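# Stock each low shelf with box, tape and sponge

## Task

Make sure every low shelf in the room ends up with exactly one cardboard box, one roll of masking tape and one yellow sponge, each resting directly on the shelf surface and not stacked on another object. Any missing item must be supplied from the spares on the desk, and spares that are not needed stay on the desk. The robot must not tip over or finish leaning. Items count only if they stay in place without the robot holding them. At the end the gripper must be open and the robot moved away from the shelves.

## Robot and tools

ROBOT. A TidyBot++: a mobile base 0.54 m long, 0.50 m wide and 0.38 m tall on four powered casters, carrying one seven-joint arm with a two-finger gripper. The shoulder sits 0.12 m ahead of the base centre at 0.68 m height. Two cameras: base_camera on the chassis and wrist_camera, which looks along the hand. The arm starts folded, hand down, poking up to 0.08 m beyond the base front, elbow up to 1.15 m high. A downward-pointing hand reaches at most about 0.94 m above the floor, and only near the base. Loose objects may occasionally get nudged by the scene.

FRAMES. Base frame: origin on the floor below the base centre, x forward, y left, z up. hand_pose is reported in this frame and marks the point between the finger pads; its own z axis runs out along the fingers and its y axis is the closing direction. The odometry frame is the base frame where the scene began. Heading is positive to the left, within -3.142 to 3.142. base_tilt is in degrees, positive when leaning forward or right; it carries a fixed bias of about 1 degree. Odometry counts wheel rotation, so slip shows up as motion and drift of a few centimetres and degrees builds up.

execute_actions. Argument actions is a list holding one action or none (none just reports state and images). An action may have:
- base: exactly one key, a relative move from where the base last measured itself: translate_m (metres, forward positive, -2 to 2), strafe_m (metres, left positive, -2 to 2) or rotate_rad (radians, counter-clockwise from above positive, -6.3 to 6.3).
- joints: absolute targets by name. joint_1_rad (any angle; positive turns the arm clockwise from above, opposite to heading), joint_2_rad shoulder -2.249 to 2.249, joint_3_rad any angle, joint_4_rad elbow -2.579 to 2.579, joint_5_rad any angle, joint_6_rad wrist -2.099 to 2.099, joint_7_rad any angle (hand down: positive is counter-clockwise from above; at 1.57 fingers open toward robot left/right), all radians; gripper_pos 0 (open, about 85 mm gap) to 1 (closed), gap roughly 85*(1-gripper_pos) mm. Unlimited joints go the short way; to turn past half a revolution send several steps. Tolerances: ±0.039 for joints 1-4, ±0.056 for 5-7, ±0.03 gripper.
- speeds: optional lower top speeds for this action: translate_m and strafe_m 0.05-0.5 m/s, rotate_rad 0.1-1.57 rad/s (the maximum is the default). A base move needing over 8.667 s is rejected; no action may exceed 15 s.
Base and joint motions start together. Anything left out may keep pushing toward its previous target. Unknown keys or out-of-range numbers cause the call to be rejected with no motion. cameras: a list of base_camera, wrist_camera or all; omitted/null means all, [] means none.

ARM GEOMETRY. With joint_1_rad 0, joint_3_rad 3.14, joint_5_rad 0 (near the start) the arm moves in the base x-z plane. Angles from vertical, forward positive: upper arm (0.42 m) = joint_2; forearm (0.31 m) = joint_2 - joint_4; hand (0.31 m to the hand point) = joint_2 - joint_4 - joint_6. Forward reach from the shoulder is the sum of length*sin(angle), height is the sum of length*cos(angle). From 3.14, raising joint_3 swings a forward-bent forearm to the right; positive joint_5 swings a bent hand right. Closed fingertips stick out about 20 mm past the hand point.

OTHER TOOLS. wait: seconds 0 to 10, commands nothing, returns state and images. zoom_image: camera (base_camera or wrist_camera) and region [x0, y0, x1, y1] in pixels of that camera's latest full image, origin top-left, at most 504 by 504. base_camera is 644x364 pinhole, wrist_camera 644x476 fisheye. read_manual: optional section "licences", returns licence text only. finished_scene: pass the current scene number; irreversible, reports success and starts the next scene's task.

READING RESULTS. base_status and joint_status tell how the last accepted action ended. done: reached target (for the base, wheels turned fully even if slipping). off_target: stopped short and may still push. contact_stop / time_out: target dropped, holding in place. A blocked base may say done while far short; contact_stop for the base means something pushed it after arrival. "joint command not followed" with a cause line means self-collision check withheld arm targets (gripper still moves); those joints show not_followed and may be retried on later actions. on_its_own lists uncommanded motion. For the gripper at 1, done means nothing grasped; off_target means an object stopped the fingers. motor_effort is percent of maximum, bracketed value is the peak, with bias and noise. A temperatures line lists each arm joint's motor. Warnings: ARM HIT (hard self or base contact), MOTOR HOT from 60 °C, OVER-TEMPERATURE FAULT at 75 °C (arm sinks, affected keys say limit_stop_at_motor_heat; resend). A torque sensor at its limit (104.5 N m joints 1-4, 51.3 N m joints 5-7) freezes the arm and gripper for 10 s and skips the rest of the call, while the base continues.

ACCURACY. Friction and load sag leave the hand a centimetre or two off, more when stretched or carrying. Improve by sending last command plus (desired minus read) per joint, but never command a loaded joint to its current reading. Trust images over hand_pose.

AVOID. Dropping, slamming or shoving objects hard; driving while the arm is snagged above about 0.8 m (can tip the robot); sideways forces on a raised hand; driving the arm into things (torque faults); pressing an object with repeated corrections; keeping heavy loads held for long (heat builds even during deliberation, as the robot holds its last command). Backing away or retracting the arm straightens a lean. Finish with the gripper open and the robot clear.

Each tool is called after "Call:" by a JSON object that holds its "api" and its "payload", one argument or row to a line.

## Session

Call:
{"api": "execute_actions", "payload": {
  "actions": []
}}

Scene clock: 0.00 s.
Motor temperatures (°C, as the motors report them): [32 33 28 31 36 42 38]
base_odometry: x=+0.000 y=+0.000 heading=+0.000 (m, m, rad; odometry frame)
base_tilt: forward=-0.2 right=+0.6 (deg)
base_status: not commanded
joint_positions: joint_1_rad=+0.026 joint_2_rad=-0.359 joint_3_rad=+3.164 joint_4_rad=-2.561 joint_5_rad=+0.030 joint_6_rad=-0.841 joint_7_rad=+1.556 gripper_pos=+0.000
joint_status: not commanded
motor_effort: joint_1_rad=+0 joint_2_rad=+0 joint_3_rad=+0 joint_4_rad=+11 joint_5_rad=+1 joint_6_rad=-1 joint_7_rad=+0 (%)
hand_pose: x=+0.2556 y=-0.0111 z=+0.5805 quat_wxyz=(+0.009, +0.999, -0.021, +0.049) (m; base frame)
pictures: base_camera, wrist_camera
Images, in order (width x height): base_camera 644x364, wrist_camera 644x476.

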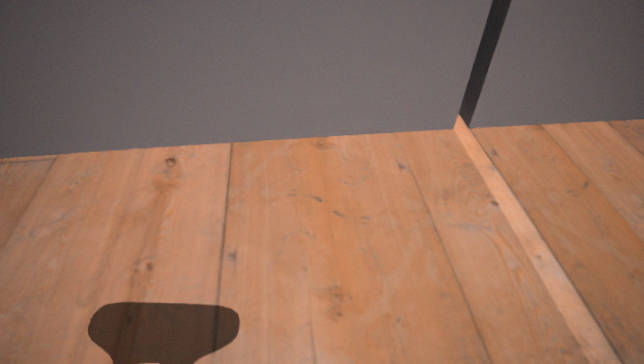

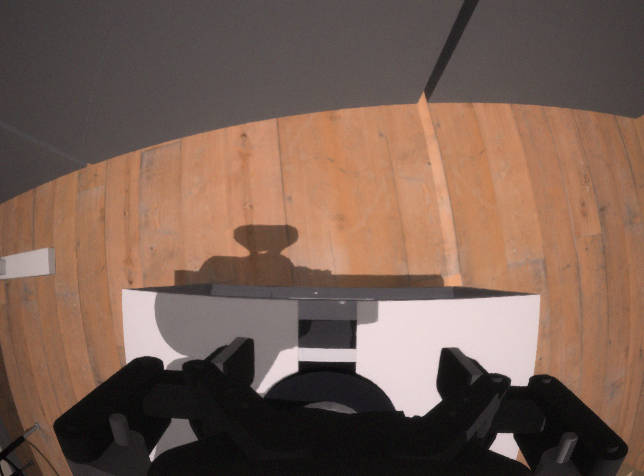

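Call:
{"api": "execute_actions", "payload": {
  "actions": [
    {"joints":{"joint_2_rad":-0.8,"joint_4_rad":-2.2,"joint_6_rad":-0.5}}
  ],
  "cameras": ["wrist_camera"]
}}

Call:
{"api": "execute_actions", "payload": {
  "actions": [
    {"base":{"rotate_rad":1.57}}
  ]
}}

Call:
{"api": "execute_actions", "payload": {
  "actions": [
    {"base":{"rotate_rad":1.57}}
  ]
}}

Call:
{"api": "execute_actions", "payload": {
  "actions": [
    {"base":{"rotate_rad":1.57}}
  ]
}}

Scene clock: 6.30 s.
Motor temperatures (°C, as the motors report them): [32 33 28 32 36 42 38]
base_odometry: x=+0.000 y=+0.000 heading=+0.000 (m, m, rad; odometry frame)
base_tilt: forward=-0.2 right=+0.6 (deg)
base_status: not commanded
joint_positions: joint_1_rad=+0.026 joint_2_rad=-0.797 joint_3_rad=+3.164 joint_4_rad=-2.222 joint_5_rad=+0.030 joint_6_rad=-0.530 joint_7_rad=+1.556 gripper_pos=+0.000
joint_status: all done
motor_effort: joint_1_rad=+0(0) joint_2_rad=+5(6) joint_3_rad=+0(1) joint_4_rad=+23(23) joint_5_rad=+1(1) joint_6_rad=+9(9) joint_7_rad=+1(1) (%)
hand_pose: x=+0.4174 y=-0.0191 z=+0.9049 quat_wxyz=(+0.014, +0.829, -0.021, +0.559) (m; base frame)
pictures: wrist_camera
Images, in order (width x height): wrist_camera 644x476.

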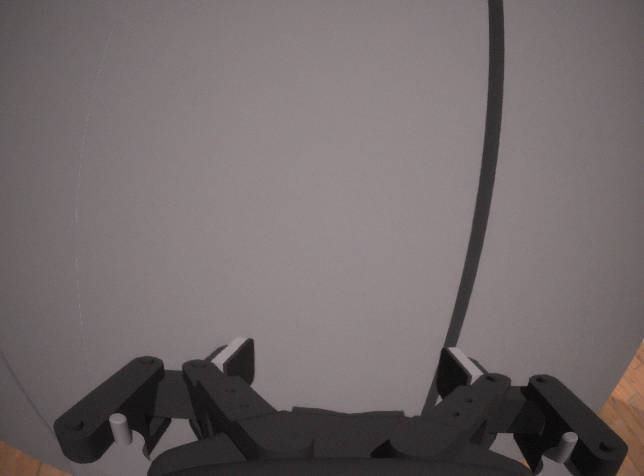

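Scene clock: 8.63 s.
Motor temperatures (°C, as the motors report them): [32 33 28 32 36 42 38]
base_odometry: x=+0.000 y=+0.000 heading=+1.568 (m, m, rad; odometry frame)
base_tilt: forward=-0.2 right=+0.6 (deg)
base_status: done
joint_positions: joint_1_rad=+0.026 joint_2_rad=-0.797 joint_3_rad=+3.164 joint_4_rad=-2.222 joint_5_rad=+0.030 joint_6_rad=-0.530 joint_7_rad=+1.556 gripper_pos=+0.000
joint_status: not commanded
motor_effort: joint_1_rad=+0(1) joint_2_rad=+5(5) joint_3_rad=+0(1) joint_4_rad=+23(23) joint_5_rad=+1(2) joint_6_rad=+8(9) joint_7_rad=+1(1) (%)
hand_pose: x=+0.4174 y=-0.0191 z=+0.9049 quat_wxyz=(+0.014, +0.829, -0.021, +0.559) (m; base frame)
pictures: base_camera, wrist_camera
Images, in order (width x height): base_camera 644x364, wrist_camera 644x476.

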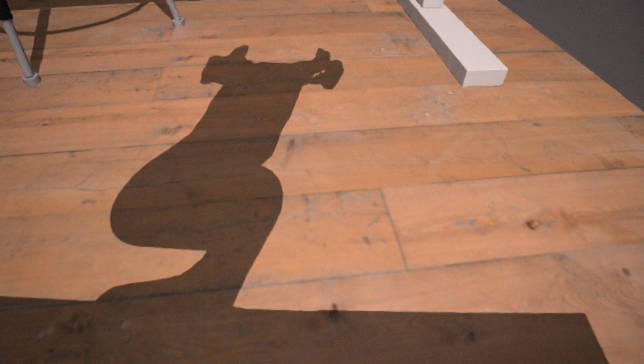

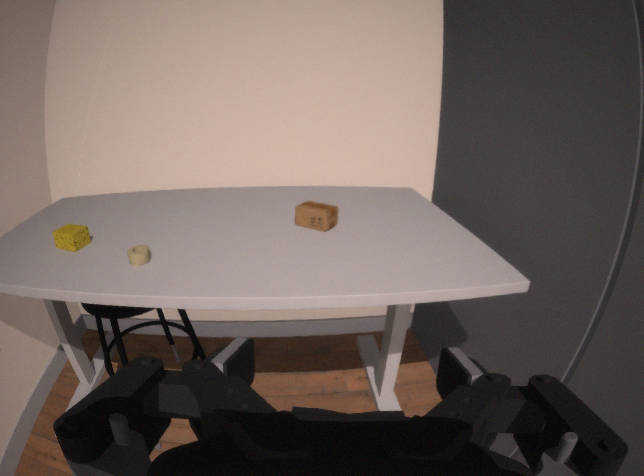

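Scene clock: 10.97 s.
Motor temperatures (°C, as the motors report them): [32 33 28 32 36 42 38]
base_odometry: x=+0.000 y=+0.000 heading=+3.136 (m, m, rad; odometry frame)
base_tilt: forward=-0.2 right=+0.6 (deg)
base_status: done
joint_positions: joint_1_rad=+0.026 joint_2_rad=-0.797 joint_3_rad=+3.163 joint_4_rad=-2.222 joint_5_rad=+0.030 joint_6_rad=-0.530 joint_7_rad=+1.556 gripper_pos=+0.000
joint_status: not commanded
motor_effort: joint_1_rad=+0(1) joint_2_rad=+5(5) joint_3_rad=-1(1) joint_4_rad=+23(23) joint_5_rad=+1(1) joint_6_rad=+9(9) joint_7_rad=+0(0) (%)
hand_pose: x=+0.4174 y=-0.0191 z=+0.9049 quat_wxyz=(+0.014, +0.829, -0.021, +0.559) (m; base frame)
pictures: base_camera, wrist_camera
Images, in order (width x height): base_camera 644x364, wrist_camera 644x476.

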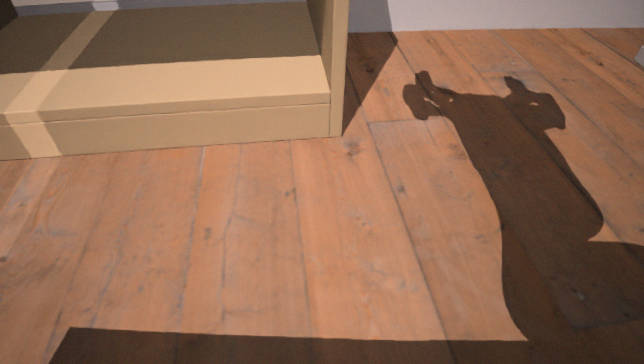

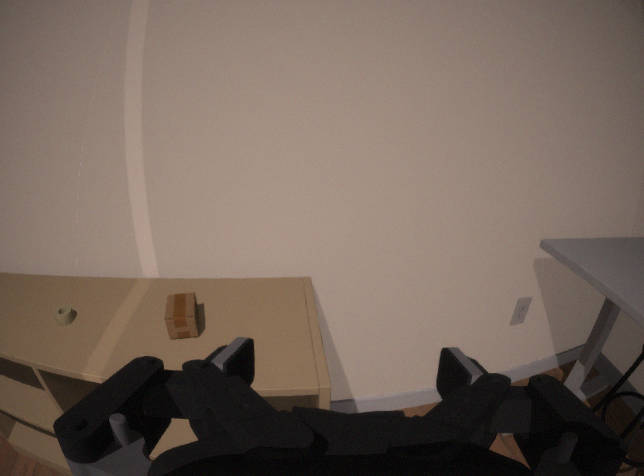

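Scene clock: 13.30 s.
Motor temperatures (°C, as the motors report them): [32 33 28 32 36 42 38]
base_odometry: x=+0.000 y=+0.000 heading=-1.580 (m, m, rad; odometry frame)
base_tilt: forward=-0.2 right=+0.6 (deg)
base_status: done
joint_positions: joint_1_rad=+0.026 joint_2_rad=-0.797 joint_3_rad=+3.163 joint_4_rad=-2.222 joint_5_rad=+0.030 joint_6_rad=-0.530 joint_7_rad=+1.556 gripper_pos=+0.000
joint_status: not commanded
motor_effort: joint_1_rad=+0(1) joint_2_rad=+5(5) joint_3_rad=+1(1) joint_4_rad=+23(23) joint_5_rad=+1(1) joint_6_rad=+8(9) joint_7_rad=+1(1) (%)
hand_pose: x=+0.4174 y=-0.0191 z=+0.9049 quat_wxyz=(+0.014, +0.829, -0.021, +0.559) (m; base frame)
pictures: base_camera, wrist_camera
Images, in order (width x height): base_camera 644x364, wrist_camera 644x476.

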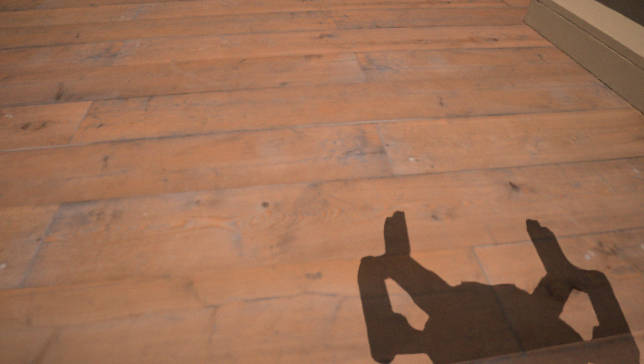

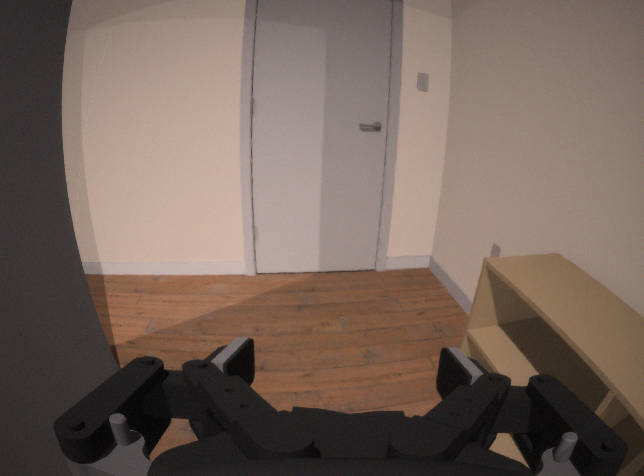

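Call:
{"api": "execute_actions", "payload": {
  "actions": [
    {"base":{"rotate_rad":-0.8}}
  ],
  "cameras": ["wrist_camera"]
}}

Call:
{"api": "execute_actions", "payload": {
  "actions": [
    {"base":{"rotate_rad":0.8}}
  ],
  "cameras": []
}}

Call:
{"api": "execute_actions", "payload": {
  "actions": [
    {"base":{"translate_m":1.2},"joints":{"joint_1_rad":-1.0}}
  ]
}}

Scene clock: 18.63 s.
Motor temperatures (°C, as the motors report them): [32 33 28 32 36 42 38]
base_odometry: x=+0.000 y=+0.000 heading=-2.377 (m, m, rad; odometry frame)
base_tilt: forward=-0.2 right=+0.6 (deg)
base_status: done
joint_positions: joint_1_rad=+0.026 joint_2_rad=-0.797 joint_3_rad=+3.164 joint_4_rad=-2.222 joint_5_rad=+0.030 joint_6_rad=-0.530 joint_7_rad=+1.556 gripper_pos=+0.000
joint_status: not commanded
motor_effort: joint_1_rad=+0(1) joint_2_rad=+5(5) joint_3_rad=+1(1) joint_4_rad=+23(23) joint_5_rad=+1(1) joint_6_rad=+9(9) joint_7_rad=+1(1) (%)
hand_pose: x=+0.4174 y=-0.0191 z=+0.9049 quat_wxyz=(+0.014, +0.829, -0.021, +0.559) (m; base frame)
pictures: wrist_camera
Images, in order (width x height): wrist_camera 644x476.

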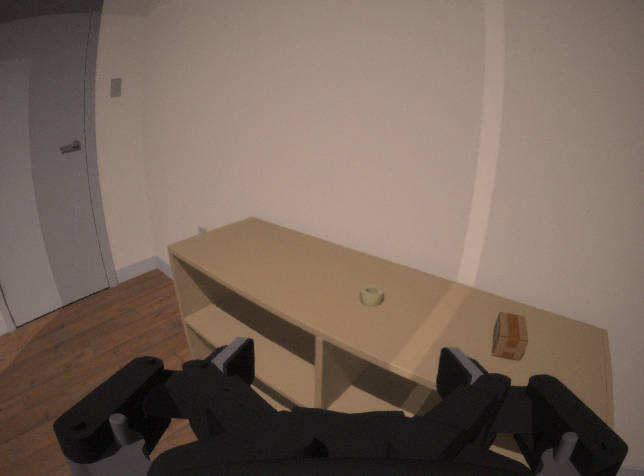

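Scene clock: 20.40 s.
Motor temperatures (°C, as the motors report them): [32 33 28 32 36 42 38]
base_odometry: x=+0.000 y=+0.000 heading=-1.579 (m, m, rad; odometry frame)
base_tilt: forward=-0.2 right=+0.6 (deg)
base_status: done
joint_positions: joint_1_rad=+0.026 joint_2_rad=-0.797 joint_3_rad=+3.163 joint_4_rad=-2.222 joint_5_rad=+0.030 joint_6_rad=-0.530 joint_7_rad=+1.556 gripper_pos=+0.000
joint_status: not commanded
motor_effort: joint_1_rad=+0(1) joint_2_rad=+5(5) joint_3_rad=+0(1) joint_4_rad=+23(23) joint_5_rad=+1(1) joint_6_rad=+9(9) joint_7_rad=+1(1) (%)
hand_pose: x=+0.4174 y=-0.0190 z=+0.9049 quat_wxyz=(+0.014, +0.829, -0.021, +0.559) (m; base frame)
pictures: none
No camera images: the call's "cameras" was empty. Leave "cameras" out to get every camera's image.

Scene clock: 24.10 s.
Motor temperatures (°C, as the motors report them): [32 33 28 32 36 42 38]
base_odometry: x=-0.008 y=-1.200 heading=-1.578 (m, m, rad; odometry frame)
base_tilt: forward=-0.2 right=+0.6 (deg)
base_status: done
joint_positions: joint_1_rad=-0.986 joint_2_rad=-0.799 joint_3_rad=+3.163 joint_4_rad=-2.222 joint_5_rad=+0.030 joint_6_rad=-0.530 joint_7_rad=+1.556 gripper_pos=+0.000
joint_status: all done
motor_effort: joint_1_rad=+0(1) joint_2_rad=+5(8) joint_3_rad=-1(1) joint_4_rad=+23(23) joint_5_rad=+1(1) joint_6_rad=+9(9) joint_7_rad=+0(0) (%)
hand_pose: x=+0.2932 y=+0.2424 z=+0.9058 quat_wxyz=(-0.259, +0.735, +0.383, +0.497) (m; base frame)
pictures: base_camera, wrist_camera
Images, in order (width x height): base_camera 644x364, wrist_camera 644x476.

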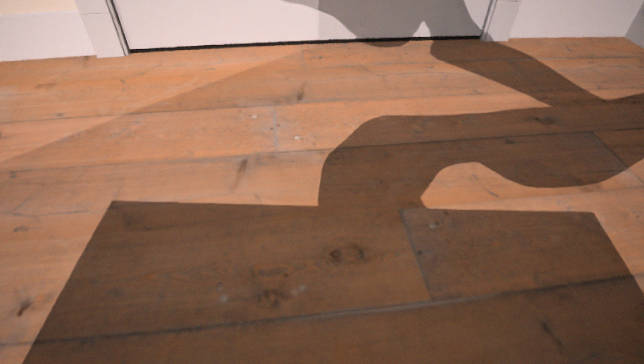

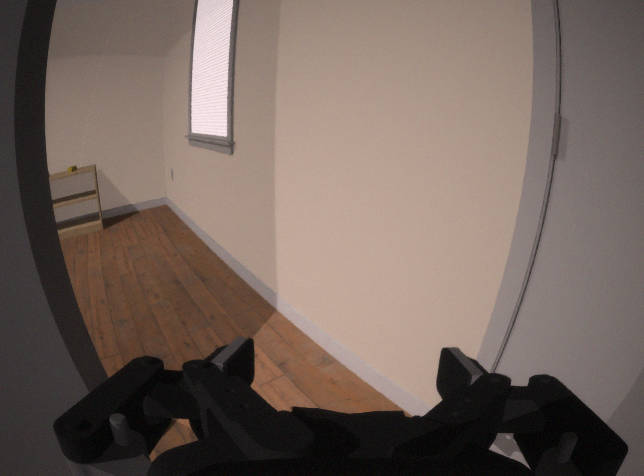

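Call:
{"api": "execute_actions", "payload": {
  "actions": [
    {"base":{"translate_m":0.5},"joints":{"joint_1_rad":-1.7}}
  ]
}}

Call:
{"api": "zoom_image", "payload": {
  "camera": "wrist_camera",
  "region": [150, 100, 450, 300]
}}

Scene clock: 45.00 s.
Motor temperatures (°C, as the motors report them): [32 33 28 32 36 42 38]
base_odometry: x=-0.010 y=-1.700 heading=-1.577 (m, m, rad; odometry frame)
base_tilt: forward=-0.2 right=+0.6 (deg)
base_status: done
joint_positions: joint_1_rad=-1.687 joint_2_rad=-0.799 joint_3_rad=+3.164 joint_4_rad=-2.222 joint_5_rad=+0.030 joint_6_rad=-0.530 joint_7_rad=+1.556 gripper_pos=+0.000
joint_status: all done
motor_effort: joint_1_rad=+0(1) joint_2_rad=+5(6) joint_3_rad=+0(2) joint_4_rad=+23(24) joint_5_rad=+1(1) joint_6_rad=+9(9) joint_7_rad=+1(1) (%)
hand_pose: x=+0.0960 y=+0.2976 z=+0.9058 quat_wxyz=(-0.414, +0.559, +0.612, +0.378) (m; base frame)
pictures: base_camera, wrist_camera
Images, in order (width x height): base_camera 644x364, wrist_camera 644x476.

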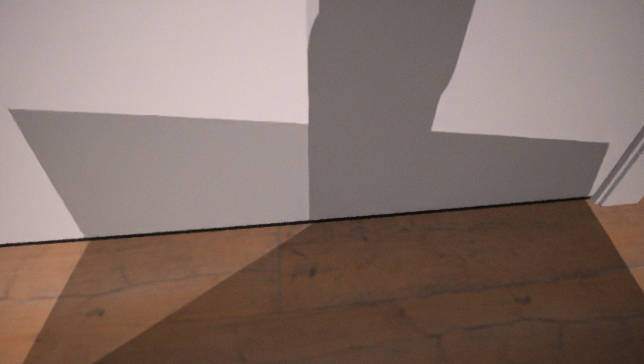

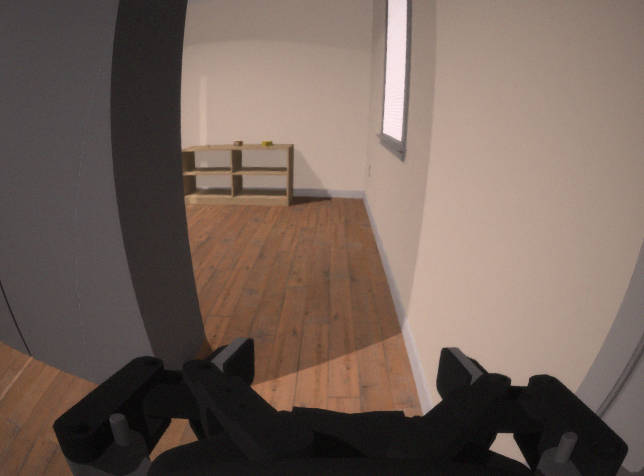

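Region (150, 100, 450, 300) of wrist_camera's 644x476 image, scaled by 1.680.

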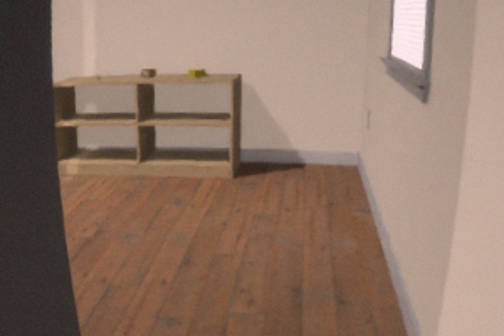

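Call:
{"api": "zoom_image", "payload": {
  "camera": "wrist_camera",
  "region": [175, 125, 305, 165]
}}

Region (175, 125, 305, 165) of wrist_camera's 644x476 image, scaled by 3.877; it fills the top 155 rows of this view, and the rest is white.

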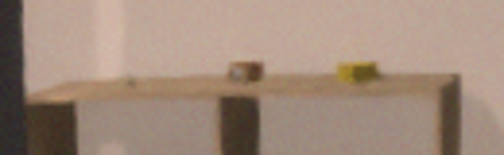

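Call:
{"api": "execute_actions", "payload": {
  "actions": [
    {"base":{"rotate_rad":1.65},"joints":{"joint_1_rad":0}}
  ]
}}

Call:
{"api": "execute_actions", "payload": {
  "actions": [
    {"base":{"translate_m":0.5}}
  ]
}}

Scene clock: 53.67 s.
Motor temperatures (°C, as the motors report them): [32 33 28 32 36 42 38]
base_odometry: x=-0.010 y=-1.700 heading=+0.071 (m, m, rad; odometry frame)
base_tilt: forward=-0.2 right=+0.6 (deg)
base_status: done
joint_positions: joint_1_rad=-0.014 joint_2_rad=-0.799 joint_3_rad=+3.164 joint_4_rad=-2.222 joint_5_rad=+0.030 joint_6_rad=-0.530 joint_7_rad=+1.556 gripper_pos=+0.000
joint_status: all done
motor_effort: joint_1_rad=+0(1) joint_2_rad=+5(7) joint_3_rad=+0(0) joint_4_rad=+23(23) joint_5_rad=+1(1) joint_6_rad=+9(9) joint_7_rad=+1(1) (%)
hand_pose: x=+0.4174 y=-0.0075 z=+0.9058 quat_wxyz=(+0.003, +0.828, -0.005, +0.560) (m; base frame)
pictures: base_camera, wrist_camera
Images, in order (width x height): base_camera 644x364, wrist_camera 644x476.

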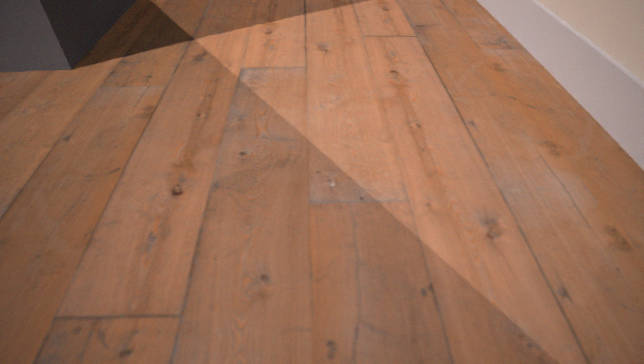

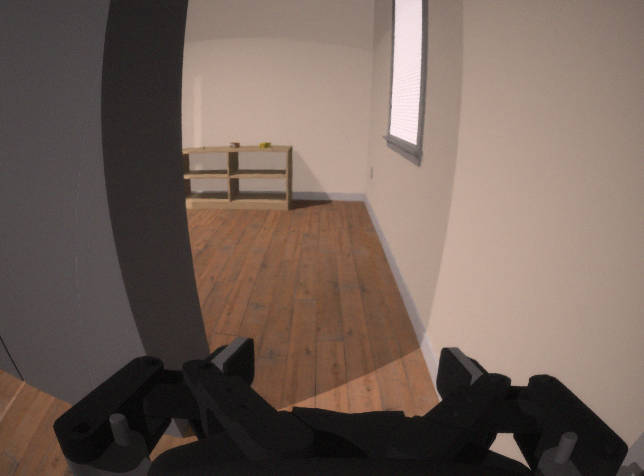

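Scene clock: 55.97 s.
Motor temperatures (°C, as the motors report them): [32 33 28 32 36 42 38]
base_odometry: x=+0.489 y=-1.664 heading=+0.072 (m, m, rad; odometry frame)
base_tilt: forward=-0.2 right=+0.6 (deg)
base_status: done
joint_positions: joint_1_rad=-0.014 joint_2_rad=-0.796 joint_3_rad=+3.164 joint_4_rad=-2.222 joint_5_rad=+0.030 joint_6_rad=-0.529 joint_7_rad=+1.556 gripper_pos=+0.000
joint_status: not commanded
motor_effort: joint_1_rad=+0(1) joint_2_rad=+4(8) joint_3_rad=+0(1) joint_4_rad=+23(24) joint_5_rad=+1(1) joint_6_rad=+9(9) joint_7_rad=+1(1) (%)
hand_pose: x=+0.4183 y=-0.0076 z=+0.9051 quat_wxyz=(+0.003, +0.829, -0.005, +0.559) (m; base frame)
pictures: base_camera, wrist_camera
Images, in order (width x height): base_camera 644x364, wrist_camera 644x476.

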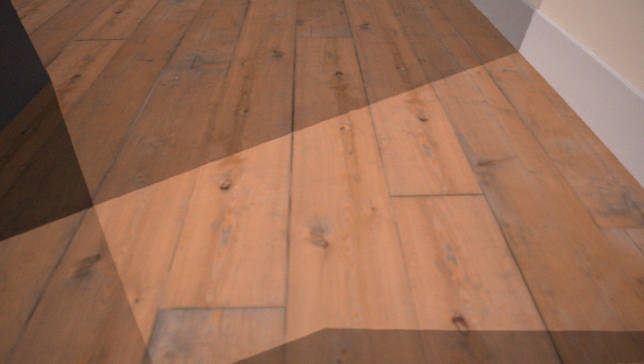

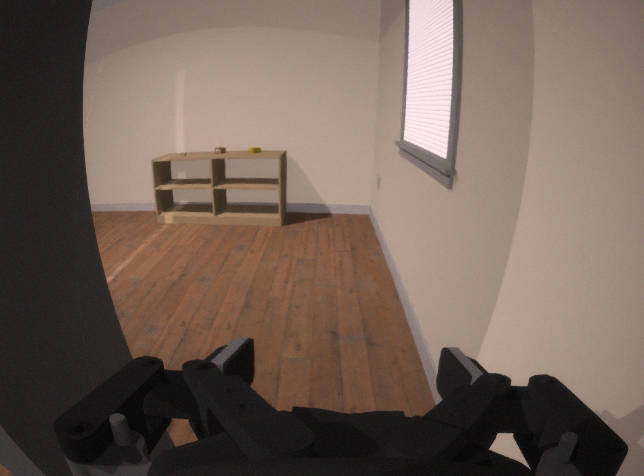

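Drifting slightly right; fine.

Call:
{"api": "execute_actions", "payload": {
  "actions": [
    {"base":{"translate_m":1.3},"joints":{"joint_1_rad":-0.9}}
  ]
}}

Call:
{"api": "execute_actions", "payload": {
  "actions": [
    {"joints":{"joint_1_rad":-2.2}}
  ],
  "cameras": ["wrist_camera"]
}}

Scene clock: 61.17 s.
Motor temperatures (°C, as the motors report them): [32 33 28 32 36 42 38]
base_odometry: x=+1.785 y=-1.567 heading=+0.074 (m, m, rad; odometry frame)
base_tilt: forward=-0.2 right=+0.6 (deg)
base_status: done
joint_positions: joint_1_rad=-0.886 joint_2_rad=-0.799 joint_3_rad=+3.164 joint_4_rad=-2.222 joint_5_rad=+0.030 joint_6_rad=-0.529 joint_7_rad=+1.556 gripper_pos=+0.000
joint_status: all done
motor_effort: joint_1_rad=+0(1) joint_2_rad=+5(7) joint_3_rad=-1(1) joint_4_rad=+23(23) joint_5_rad=+1(1) joint_6_rad=+9(9) joint_7_rad=+0(1) (%)
hand_pose: x=+0.3169 y=+0.2237 z=+0.9060 quat_wxyz=(-0.234, +0.753, +0.345, +0.509) (m; base frame)
pictures: base_camera, wrist_camera
Images, in order (width x height): base_camera 644x364, wrist_camera 644x476.

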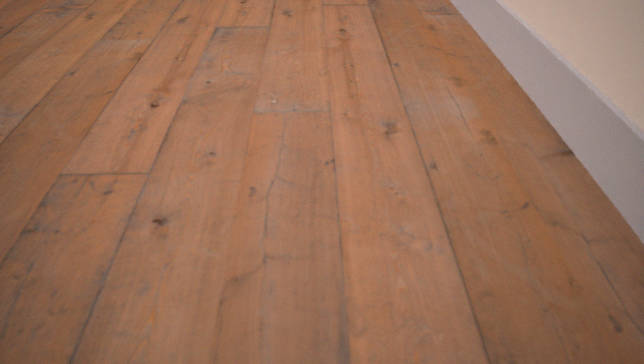

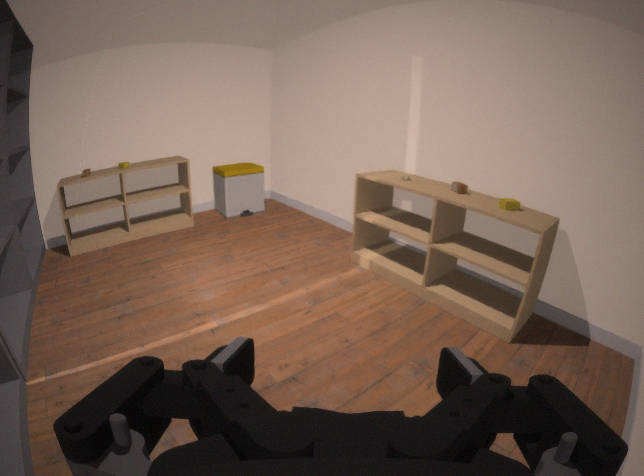

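Scene clock: 63.73 s.
Motor temperatures (°C, as the motors report them): [32 33 28 32 36 42 38]
base_odometry: x=+1.785 y=-1.567 heading=+0.074 (m, m, rad; odometry frame)
base_tilt: forward=-0.2 right=+0.6 (deg)
base_status: not commanded
joint_positions: joint_1_rad=-2.186 joint_2_rad=-0.799 joint_3_rad=+3.164 joint_4_rad=-2.222 joint_5_rad=+0.030 joint_6_rad=-0.529 joint_7_rad=+1.556 gripper_pos=+0.000
joint_status: all done
motor_effort: joint_1_rad=+0(1) joint_2_rad=+5(5) joint_3_rad=+0(0) joint_4_rad=+23(23) joint_5_rad=+1(1) joint_6_rad=+9(9) joint_7_rad=+0(1) (%)
hand_pose: x=-0.0435 y=+0.2505 z=+0.9060 quat_wxyz=(-0.494, +0.390, +0.730, +0.264) (m; base frame)
pictures: wrist_camera
Images, in order (width x height): wrist_camera 644x476.

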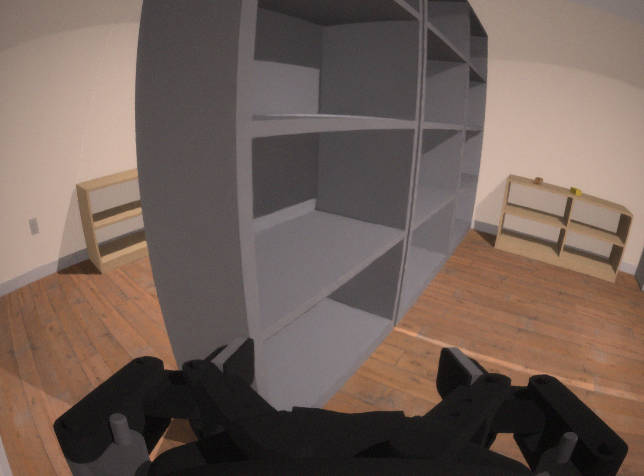

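Call:
{"api": "zoom_image", "payload": {
  "camera": "wrist_camera",
  "region": [494, 160, 644, 240]
}}

Region (494, 160, 644, 240) of wrist_camera's 644x476 image, scaled by 3.360; it fills the top 269 rows of this view, and the rest is white.

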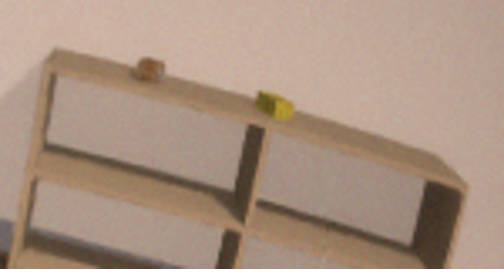

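Call:
{"api": "execute_actions", "payload": {
  "actions": [
    {"base":{"rotate_rad":0.03},"joints":{"joint_1_rad":0}}
  ],
  "cameras": []
}}

Call:
{"api": "execute_actions", "payload": {
  "actions": [
    {"base":{"translate_m":-1.85}}
  ],
  "cameras": ["base_camera"]
}}

Call:
{"api": "execute_actions", "payload": {
  "actions": [
    {"base":{"rotate_rad":1.57}}
  ],
  "cameras": []
}}

Call:
{"api": "execute_actions", "payload": {
  "actions": [
    {"base":{"translate_m":1.95}}
  ]
}}

Scene clock: 74.60 s.
Motor temperatures (°C, as the motors report them): [32 33 28 32 36 42 38]
base_odometry: x=+1.785 y=-1.567 heading=+0.103 (m, m, rad; odometry frame)
base_tilt: forward=-0.2 right=+0.6 (deg)
base_status: done
joint_positions: joint_1_rad=-0.014 joint_2_rad=-0.799 joint_3_rad=+3.164 joint_4_rad=-2.222 joint_5_rad=+0.030 joint_6_rad=-0.529 joint_7_rad=+1.556 gripper_pos=+0.000
joint_status: all done
motor_effort: joint_1_rad=+0(2) joint_2_rad=+5(6) joint_3_rad=+0(0) joint_4_rad=+23(23) joint_5_rad=+1(1) joint_6_rad=+8(9) joint_7_rad=+0(1) (%)
hand_pose: x=+0.4175 y=-0.0075 z=+0.9060 quat_wxyz=(+0.003, +0.828, -0.005, +0.560) (m; base frame)
pictures: none
No camera images: the call's "cameras" was empty. Leave "cameras" out to get every camera's image.

Scene clock: 79.67 s.
Motor temperatures (°C, as the motors report them): [32 33 28 32 36 42 38]
base_odometry: x=-0.055 y=-1.761 heading=+0.104 (m, m, rad; odometry frame)
base_tilt: forward=-0.2 right=+0.6 (deg)
base_status: done
joint_positions: joint_1_rad=-0.013 joint_2_rad=-0.799 joint_3_rad=+3.164 joint_4_rad=-2.221 joint_5_rad=+0.030 joint_6_rad=-0.529 joint_7_rad=+1.556 gripper_pos=+0.000
joint_status: not commanded
motor_effort: joint_1_rad=+0(0) joint_2_rad=+4(7) joint_3_rad=+0(0) joint_4_rad=+23(24) joint_5_rad=+1(1) joint_6_rad=+9(9) joint_7_rad=+1(1) (%)
hand_pose: x=+0.4175 y=-0.0078 z=+0.9065 quat_wxyz=(+0.003, +0.828, -0.005, +0.561) (m; base frame)
pictures: base_camera
Images, in order (width x height): base_camera 644x364.

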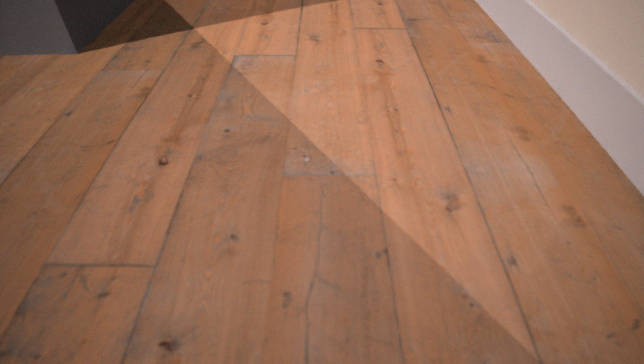

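Scene clock: 82.00 s.
Motor temperatures (°C, as the motors report them): [32 33 28 32 36 42 38]
base_odometry: x=-0.055 y=-1.761 heading=+1.672 (m, m, rad; odometry frame)
base_tilt: forward=-0.2 right=+0.6 (deg)
base_status: done
joint_positions: joint_1_rad=-0.012 joint_2_rad=-0.799 joint_3_rad=+3.164 joint_4_rad=-2.221 joint_5_rad=+0.030 joint_6_rad=-0.529 joint_7_rad=+1.556 gripper_pos=+0.000
joint_status: not commanded
motor_effort: joint_1_rad=+0(1) joint_2_rad=+5(5) joint_3_rad=+0(1) joint_4_rad=+23(23) joint_5_rad=+1(1) joint_6_rad=+8(8) joint_7_rad=+1(1) (%)
hand_pose: x=+0.4175 y=-0.0080 z=+0.9065 quat_wxyz=(+0.004, +0.828, -0.005, +0.561) (m; base frame)
pictures: none
No camera images: the call's "cameras" was empty. Leave "cameras" out to get every camera's image.

Scene clock: 87.20 s.
Motor temperatures (°C, as the motors report them): [32 33 28 32 36 43 38]
base_odometry: x=-0.256 y=+0.178 heading=+1.673 (m, m, rad; odometry frame)
base_tilt: forward=-0.2 right=+0.6 (deg)
base_status: done
joint_positions: joint_1_rad=-0.012 joint_2_rad=-0.800 joint_3_rad=+3.164 joint_4_rad=-2.221 joint_5_rad=+0.030 joint_6_rad=-0.529 joint_7_rad=+1.556 gripper_pos=+0.000
joint_status: not commanded
motor_effort: joint_1_rad=+0(0) joint_2_rad=+4(8) joint_3_rad=+0(1) joint_4_rad=+23(24) joint_5_rad=+1(1) joint_6_rad=+9(9) joint_7_rad=+1(1) (%)
hand_pose: x=+0.4175 y=-0.0081 z=+0.9067 quat_wxyz=(+0.004, +0.828, -0.006, +0.561) (m; base frame)
pictures: base_camera, wrist_camera
Images, in order (width x height): base_camera 644x364, wrist_camera 644x476.

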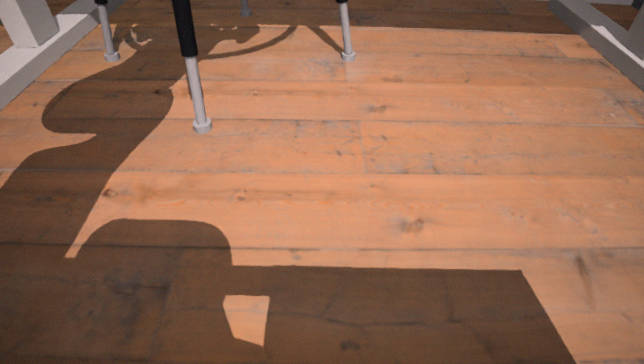

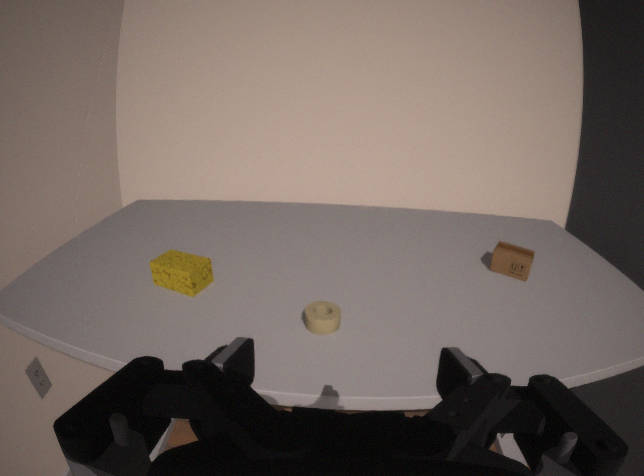

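Call:
{"api": "execute_actions", "payload": {
  "actions": [
    {"joints":{"joint_1_rad":-0.48,"joint_2_rad":0.03,"joint_4_rad":-1.345,"joint_6_rad":-1.325}}
  ],
  "cameras": []
}}

Call:
{"api": "execute_actions", "payload": {
  "actions": [
    {"base":{"translate_m":0.15}}
  ]
}}

Scene clock: 98.03 s.
Motor temperatures (°C, as the motors report them): [32 33 28 33 36 43 38]
base_odometry: x=-0.256 y=+0.178 heading=+1.673 (m, m, rad; odometry frame)
base_tilt: forward=-0.2 right=+0.6 (deg)
base_status: not commanded
joint_positions: joint_1_rad=-0.466 joint_2_rad=+0.027 joint_3_rad=+3.164 joint_4_rad=-1.372 joint_5_rad=+0.030 joint_6_rad=-1.291 joint_7_rad=+1.556 gripper_pos=+0.000
joint_status: all done
motor_effort: joint_1_rad=+0(1) joint_2_rad=-19(20) joint_3_rad=-1(1) joint_4_rad=+20(24) joint_5_rad=+1(2) joint_6_rad=+4(9) joint_7_rad=+1(1) (%)
hand_pose: x=+0.5353 y=+0.1891 z=+0.8762 quat_wxyz=(-0.036, +0.952, +0.208, +0.222) (m; base frame)
pictures: none
No camera images: the call's "cameras" was empty. Leave "cameras" out to get every camera's image.

Scene clock: 99.40 s.
Motor temperatures (°C, as the motors report them): [32 33 28 33 36 43 38]
base_odometry: x=-0.272 y=+0.328 heading=+1.675 (m, m, rad; odometry frame)
base_tilt: forward=-0.1 right=+0.6 (deg)
base_status: done
joint_positions: joint_1_rad=-0.468 joint_2_rad=+0.034 joint_3_rad=+3.164 joint_4_rad=-1.370 joint_5_rad=+0.030 joint_6_rad=-1.293 joint_7_rad=+1.556 gripper_pos=+0.000
joint_status: not commanded
motor_effort: joint_1_rad=+0(1) joint_2_rad=-19(22) joint_3_rad=+0(1) joint_4_rad=+20(20) joint_5_rad=+1(2) joint_6_rad=+4(5) joint_7_rad=+1(1) (%)
hand_pose: x=+0.5359 y=+0.1904 z=+0.8736 quat_wxyz=(-0.035, +0.953, +0.209, +0.218) (m; base frame)
pictures: base_camera, wrist_camera
Images, in order (width x height): base_camera 644x364, wrist_camera 644x476.

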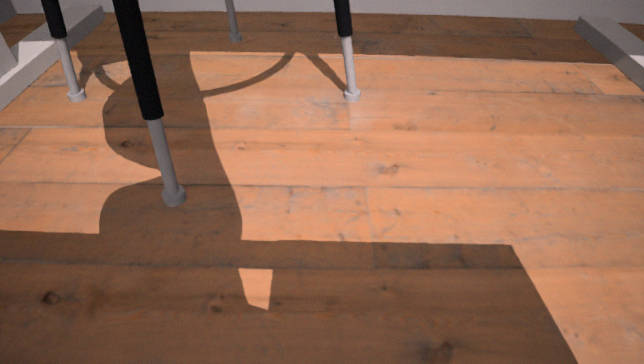

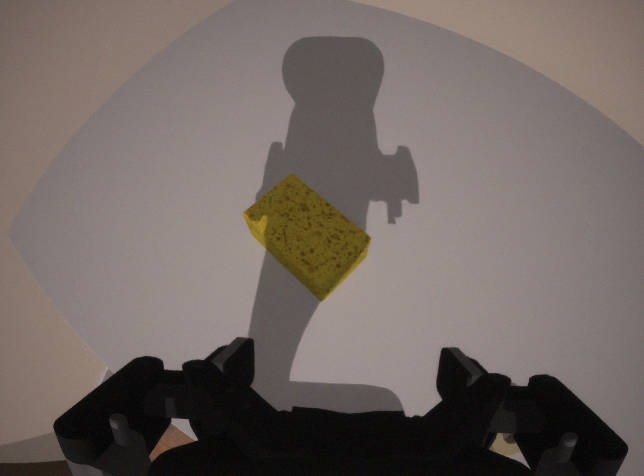

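Call:
{"api": "execute_actions", "payload": {
  "actions": [
    {"base":{"translate_m":0.1},"joints":{"joint_1_rad":-0.61,"joint_2_rad":0.5,"joint_4_rad":-0.61,"joint_6_rad":-2.04,"joint_7_rad":2.15}}
  ]
}}

Scene clock: 110.40 s.
Motor temperatures (°C, as the motors report them): [32 34 28 33 36 42 38]
base_odometry: x=-0.282 y=+0.427 heading=+1.676 (m, m, rad; odometry frame)
base_tilt: forward=-0.2 right=+0.6 (deg)
base_status: done
joint_positions: joint_1_rad=-0.594 joint_2_rad=+0.491 joint_3_rad=+3.164 joint_4_rad=-0.637 joint_5_rad=+0.030 joint_6_rad=-2.007 joint_7_rad=+2.118 gripper_pos=+0.000
joint_status: all done
motor_effort: joint_1_rad=+0(1) joint_2_rad=-31(32) joint_3_rad=+0(0) joint_4_rad=+16(21) joint_5_rad=+1(1) joint_6_rad=+0(5) joint_7_rad=+1(0) (%)
hand_pose: x=+0.5289 y=+0.2590 z=+0.8763 quat_wxyz=(+0.019, +0.850, +0.526, +0.004) (m; base frame)
pictures: base_camera, wrist_camera
Images, in order (width x height): base_camera 644x364, wrist_camera 644x476.

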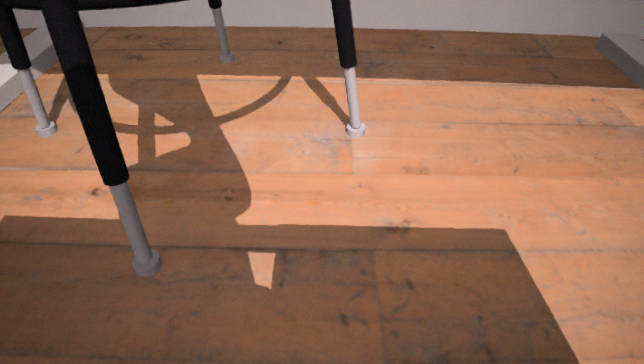

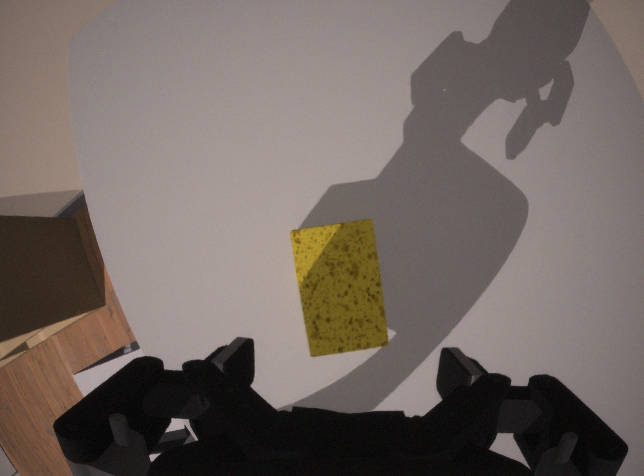

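Call:
{"api": "execute_actions", "payload": {
  "actions": [
    {"joints":{"joint_2_rad":0.43,"joint_4_rad":-1.05,"joint_6_rad":-1.64,"joint_7_rad":2.29}}
  ],
  "cameras": ["wrist_camera"]
}}

Scene clock: 115.07 s.
Motor temperatures (°C, as the motors report them): [32 34 28 33 36 42 38]
base_odometry: x=-0.282 y=+0.427 heading=+1.676 (m, m, rad; odometry frame)
base_tilt: forward=-0.2 right=+0.6 (deg)
base_status: not commanded
joint_positions: joint_1_rad=-0.594 joint_2_rad=+0.443 joint_3_rad=+3.164 joint_4_rad=-1.026 joint_5_rad=+0.030 joint_6_rad=-1.673 joint_7_rad=+2.257 gripper_pos=+0.000
joint_status: all done
motor_effort: joint_1_rad=+0(0) joint_2_rad=-31(33) joint_3_rad=+0(0) joint_4_rad=+18(18) joint_5_rad=+1(1) joint_6_rad=+0(0) joint_7_rad=+0(1) (%)
hand_pose: x=+0.5370 y=+0.2616 z=+0.7826 quat_wxyz=(+0.020, +0.809, +0.587, -0.002) (m; base frame)
pictures: wrist_camera
Images, in order (width x height): wrist_camera 644x476.

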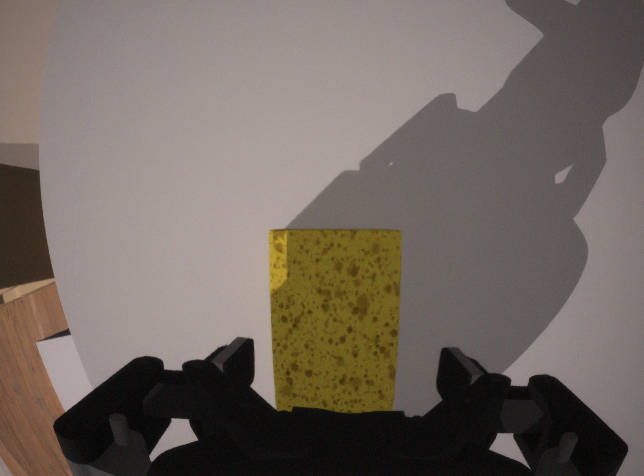

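Call:
{"api": "execute_actions", "payload": {
  "actions": [
    {"joints":{"joint_1_rad":-0.63,"joint_2_rad":0.42,"joint_4_rad":-1.09}}
  ],
  "cameras": ["wrist_camera"]
}}

Call:
{"api": "execute_actions", "payload": {
  "actions": [
    {"joints":{"joint_2_rad":0.40,"joint_4_rad":-1.245,"joint_6_rad":-1.475}}
  ],
  "cameras": ["wrist_camera"]
}}

Scene clock: 120.37 s.
Motor temperatures (°C, as the motors report them): [32 34 28 33 36 42 38]
base_odometry: x=-0.282 y=+0.427 heading=+1.676 (m, m, rad; odometry frame)
base_tilt: forward=-0.2 right=+0.6 (deg)
base_status: not commanded
joint_positions: joint_1_rad=-0.617 joint_2_rad=+0.433 joint_3_rad=+3.164 joint_4_rad=-1.067 joint_5_rad=+0.030 joint_6_rad=-1.673 joint_7_rad=+2.257 gripper_pos=+0.000
joint_status: all done
motor_effort: joint_1_rad=+0(0) joint_2_rad=-31(32) joint_3_rad=+0(1) joint_4_rad=+17(18) joint_5_rad=+1(1) joint_6_rad=+0(0) joint_7_rad=+1(1) (%)
hand_pose: x=+0.5204 y=+0.2639 z=+0.7750 quat_wxyz=(+0.019, +0.802, +0.597, -0.017) (m; base frame)
pictures: wrist_camera
Images, in order (width x height): wrist_camera 644x476.

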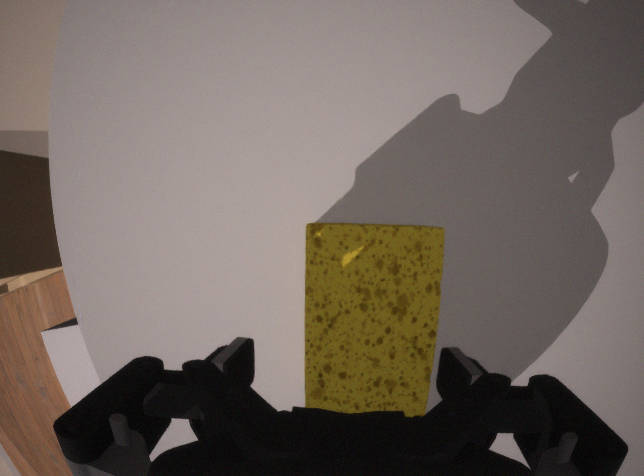

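Scene clock: 121.43 s.
Motor temperatures (°C, as the motors report them): [32 34 28 33 36 42 38]
base_odometry: x=-0.282 y=+0.427 heading=+1.676 (m, m, rad; odometry frame)
base_tilt: forward=-0.2 right=+0.6 (deg)
base_status: not commanded
joint_positions: joint_1_rad=-0.617 joint_2_rad=+0.413 joint_3_rad=+3.164 joint_4_rad=-1.222 joint_5_rad=+0.030 joint_6_rad=-1.508 joint_7_rad=+2.257 gripper_pos=+0.000
joint_status: all done
motor_effort: joint_1_rad=+0(0) joint_2_rad=-30(33) joint_3_rad=+1(0) joint_4_rad=+18(19) joint_5_rad=+1(1) joint_6_rad=+0(0) joint_7_rad=+1(0) (%)
hand_pose: x=+0.5225 y=+0.2647 z=+0.7358 quat_wxyz=(+0.019, +0.801, +0.599, -0.001) (m; base frame)
pictures: wrist_camera
Images, in order (width x height): wrist_camera 644x476.

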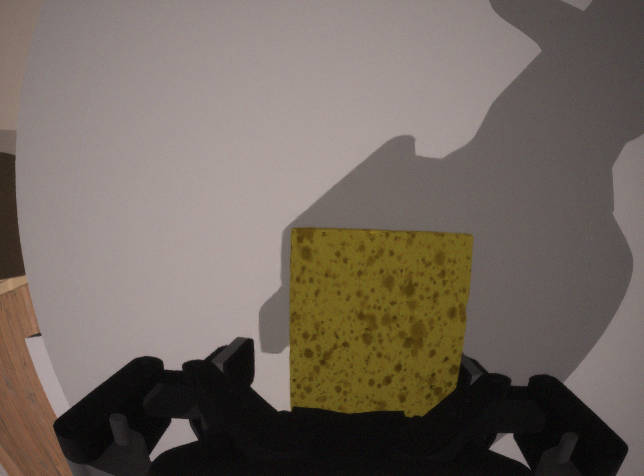

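Right finger is beside it. Close.

Call:
{"api": "execute_actions", "payload": {
  "actions": [
    {"joints":{"gripper_pos":1}}
  ],
  "cameras": ["wrist_camera"]
}}

Call:
{"api": "execute_actions", "payload": {
  "actions": [
    {"joints":{"joint_2_rad":0.2,"joint_4_rad":-1.1,"joint_6_rad":-1.8}}
  ],
  "cameras": ["wrist_camera"]
}}

Scene clock: 124.47 s.
Motor temperatures (°C, as the motors report them): [32 34 28 33 36 42 38]
base_odometry: x=-0.282 y=+0.427 heading=+1.676 (m, m, rad; odometry frame)
base_tilt: forward=-0.2 right=+0.6 (deg)
base_status: not commanded
joint_positions: joint_1_rad=-0.617 joint_2_rad=+0.400 joint_3_rad=+3.164 joint_4_rad=-1.225 joint_5_rad=+0.030 joint_6_rad=-1.507 joint_7_rad=+2.257 gripper_pos=+0.373
joint_status: gripper_pos off_target (ended at +0.373, target +1.000)
motor_effort: joint_1_rad=+0(0) joint_2_rad=-31(31) joint_3_rad=+0(1) joint_4_rad=+18(18) joint_5_rad=+1(2) joint_6_rad=+0(0) joint_7_rad=+1(1) (%)
hand_pose: x=+0.5212 y=+0.2639 z=+0.7410 quat_wxyz=(+0.020, +0.801, +0.599, +0.004) (m; base frame)
pictures: wrist_camera
Images, in order (width x height): wrist_camera 644x476.

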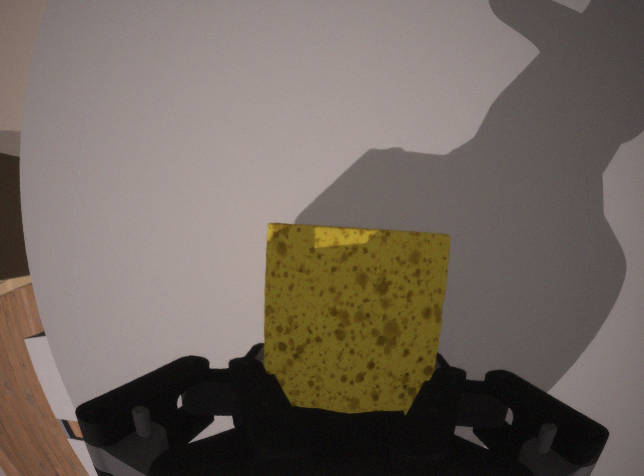

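Scene clock: 126.00 s.
Motor temperatures (°C, as the motors report them): [32 34 28 33 36 42 38]
base_odometry: x=-0.282 y=+0.427 heading=+1.676 (m, m, rad; odometry frame)
base_tilt: forward=-0.2 right=+0.6 (deg)
base_status: not commanded
joint_positions: joint_1_rad=-0.617 joint_2_rad=+0.196 joint_3_rad=+3.164 joint_4_rad=-1.118 joint_5_rad=+0.030 joint_6_rad=-1.774 joint_7_rad=+2.257 gripper_pos=+0.373
joint_status: all done
motor_effort: joint_1_rad=+0(0) joint_2_rad=-23(33) joint_3_rad=+0(1) joint_4_rad=+18(20) joint_5_rad=+1(2) joint_6_rad=+0(1) joint_7_rad=+1(0) (%)
hand_pose: x=+0.4567 y=+0.2200 z=+0.8639 quat_wxyz=(+0.018, +0.804, +0.594, +0.027) (m; base frame)
pictures: wrist_camera
Images, in order (width x height): wrist_camera 644x476.

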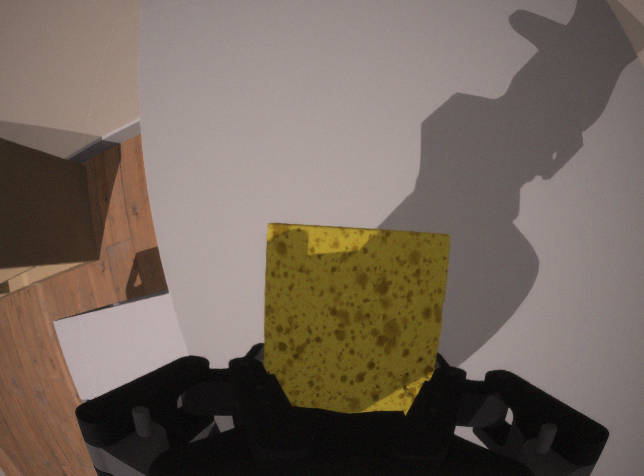

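Call:
{"api": "execute_actions", "payload": {
  "actions": [
    {"base":{"translate_m":-1.0},"joints":{"joint_1_rad":-1.6,"joint_7_rad":1.57}}
  ],
  "cameras": ["wrist_camera"]
}}

Scene clock: 136.33 s.
Motor temperatures (°C, as the motors report them): [32 34 28 33 36 42 38]
base_odometry: x=-0.175 y=-0.567 heading=+1.677 (m, m, rad; odometry frame)
base_tilt: forward=-0.2 right=+0.6 (deg)
base_status: done
joint_positions: joint_1_rad=-1.593 joint_2_rad=+0.203 joint_3_rad=+3.165 joint_4_rad=-1.118 joint_5_rad=+0.030 joint_6_rad=-1.774 joint_7_rad=+1.602 gripper_pos=+0.373
joint_status: all done
motor_effort: joint_1_rad=+0(3) joint_2_rad=-23(27) joint_3_rad=-1(1) joint_4_rad=+17(18) joint_5_rad=+1(2) joint_6_rad=+0(1) joint_7_rad=+1(1) (%)
hand_pose: x=+0.1259 y=+0.4043 z=+0.8611 quat_wxyz=(-0.005, +0.698, +0.716, +0.029) (m; base frame)
pictures: wrist_camera
Images, in order (width x height): wrist_camera 644x476.

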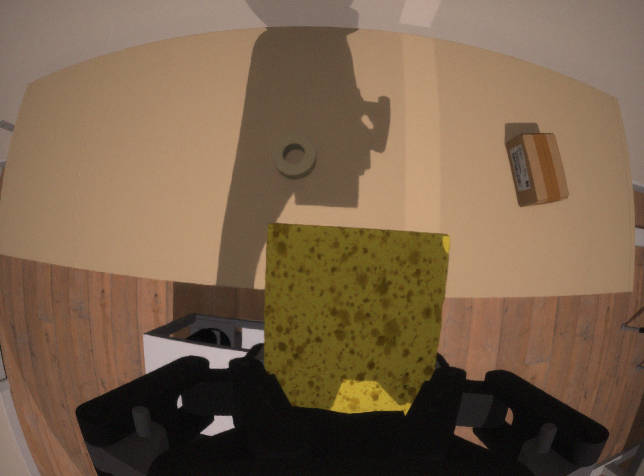

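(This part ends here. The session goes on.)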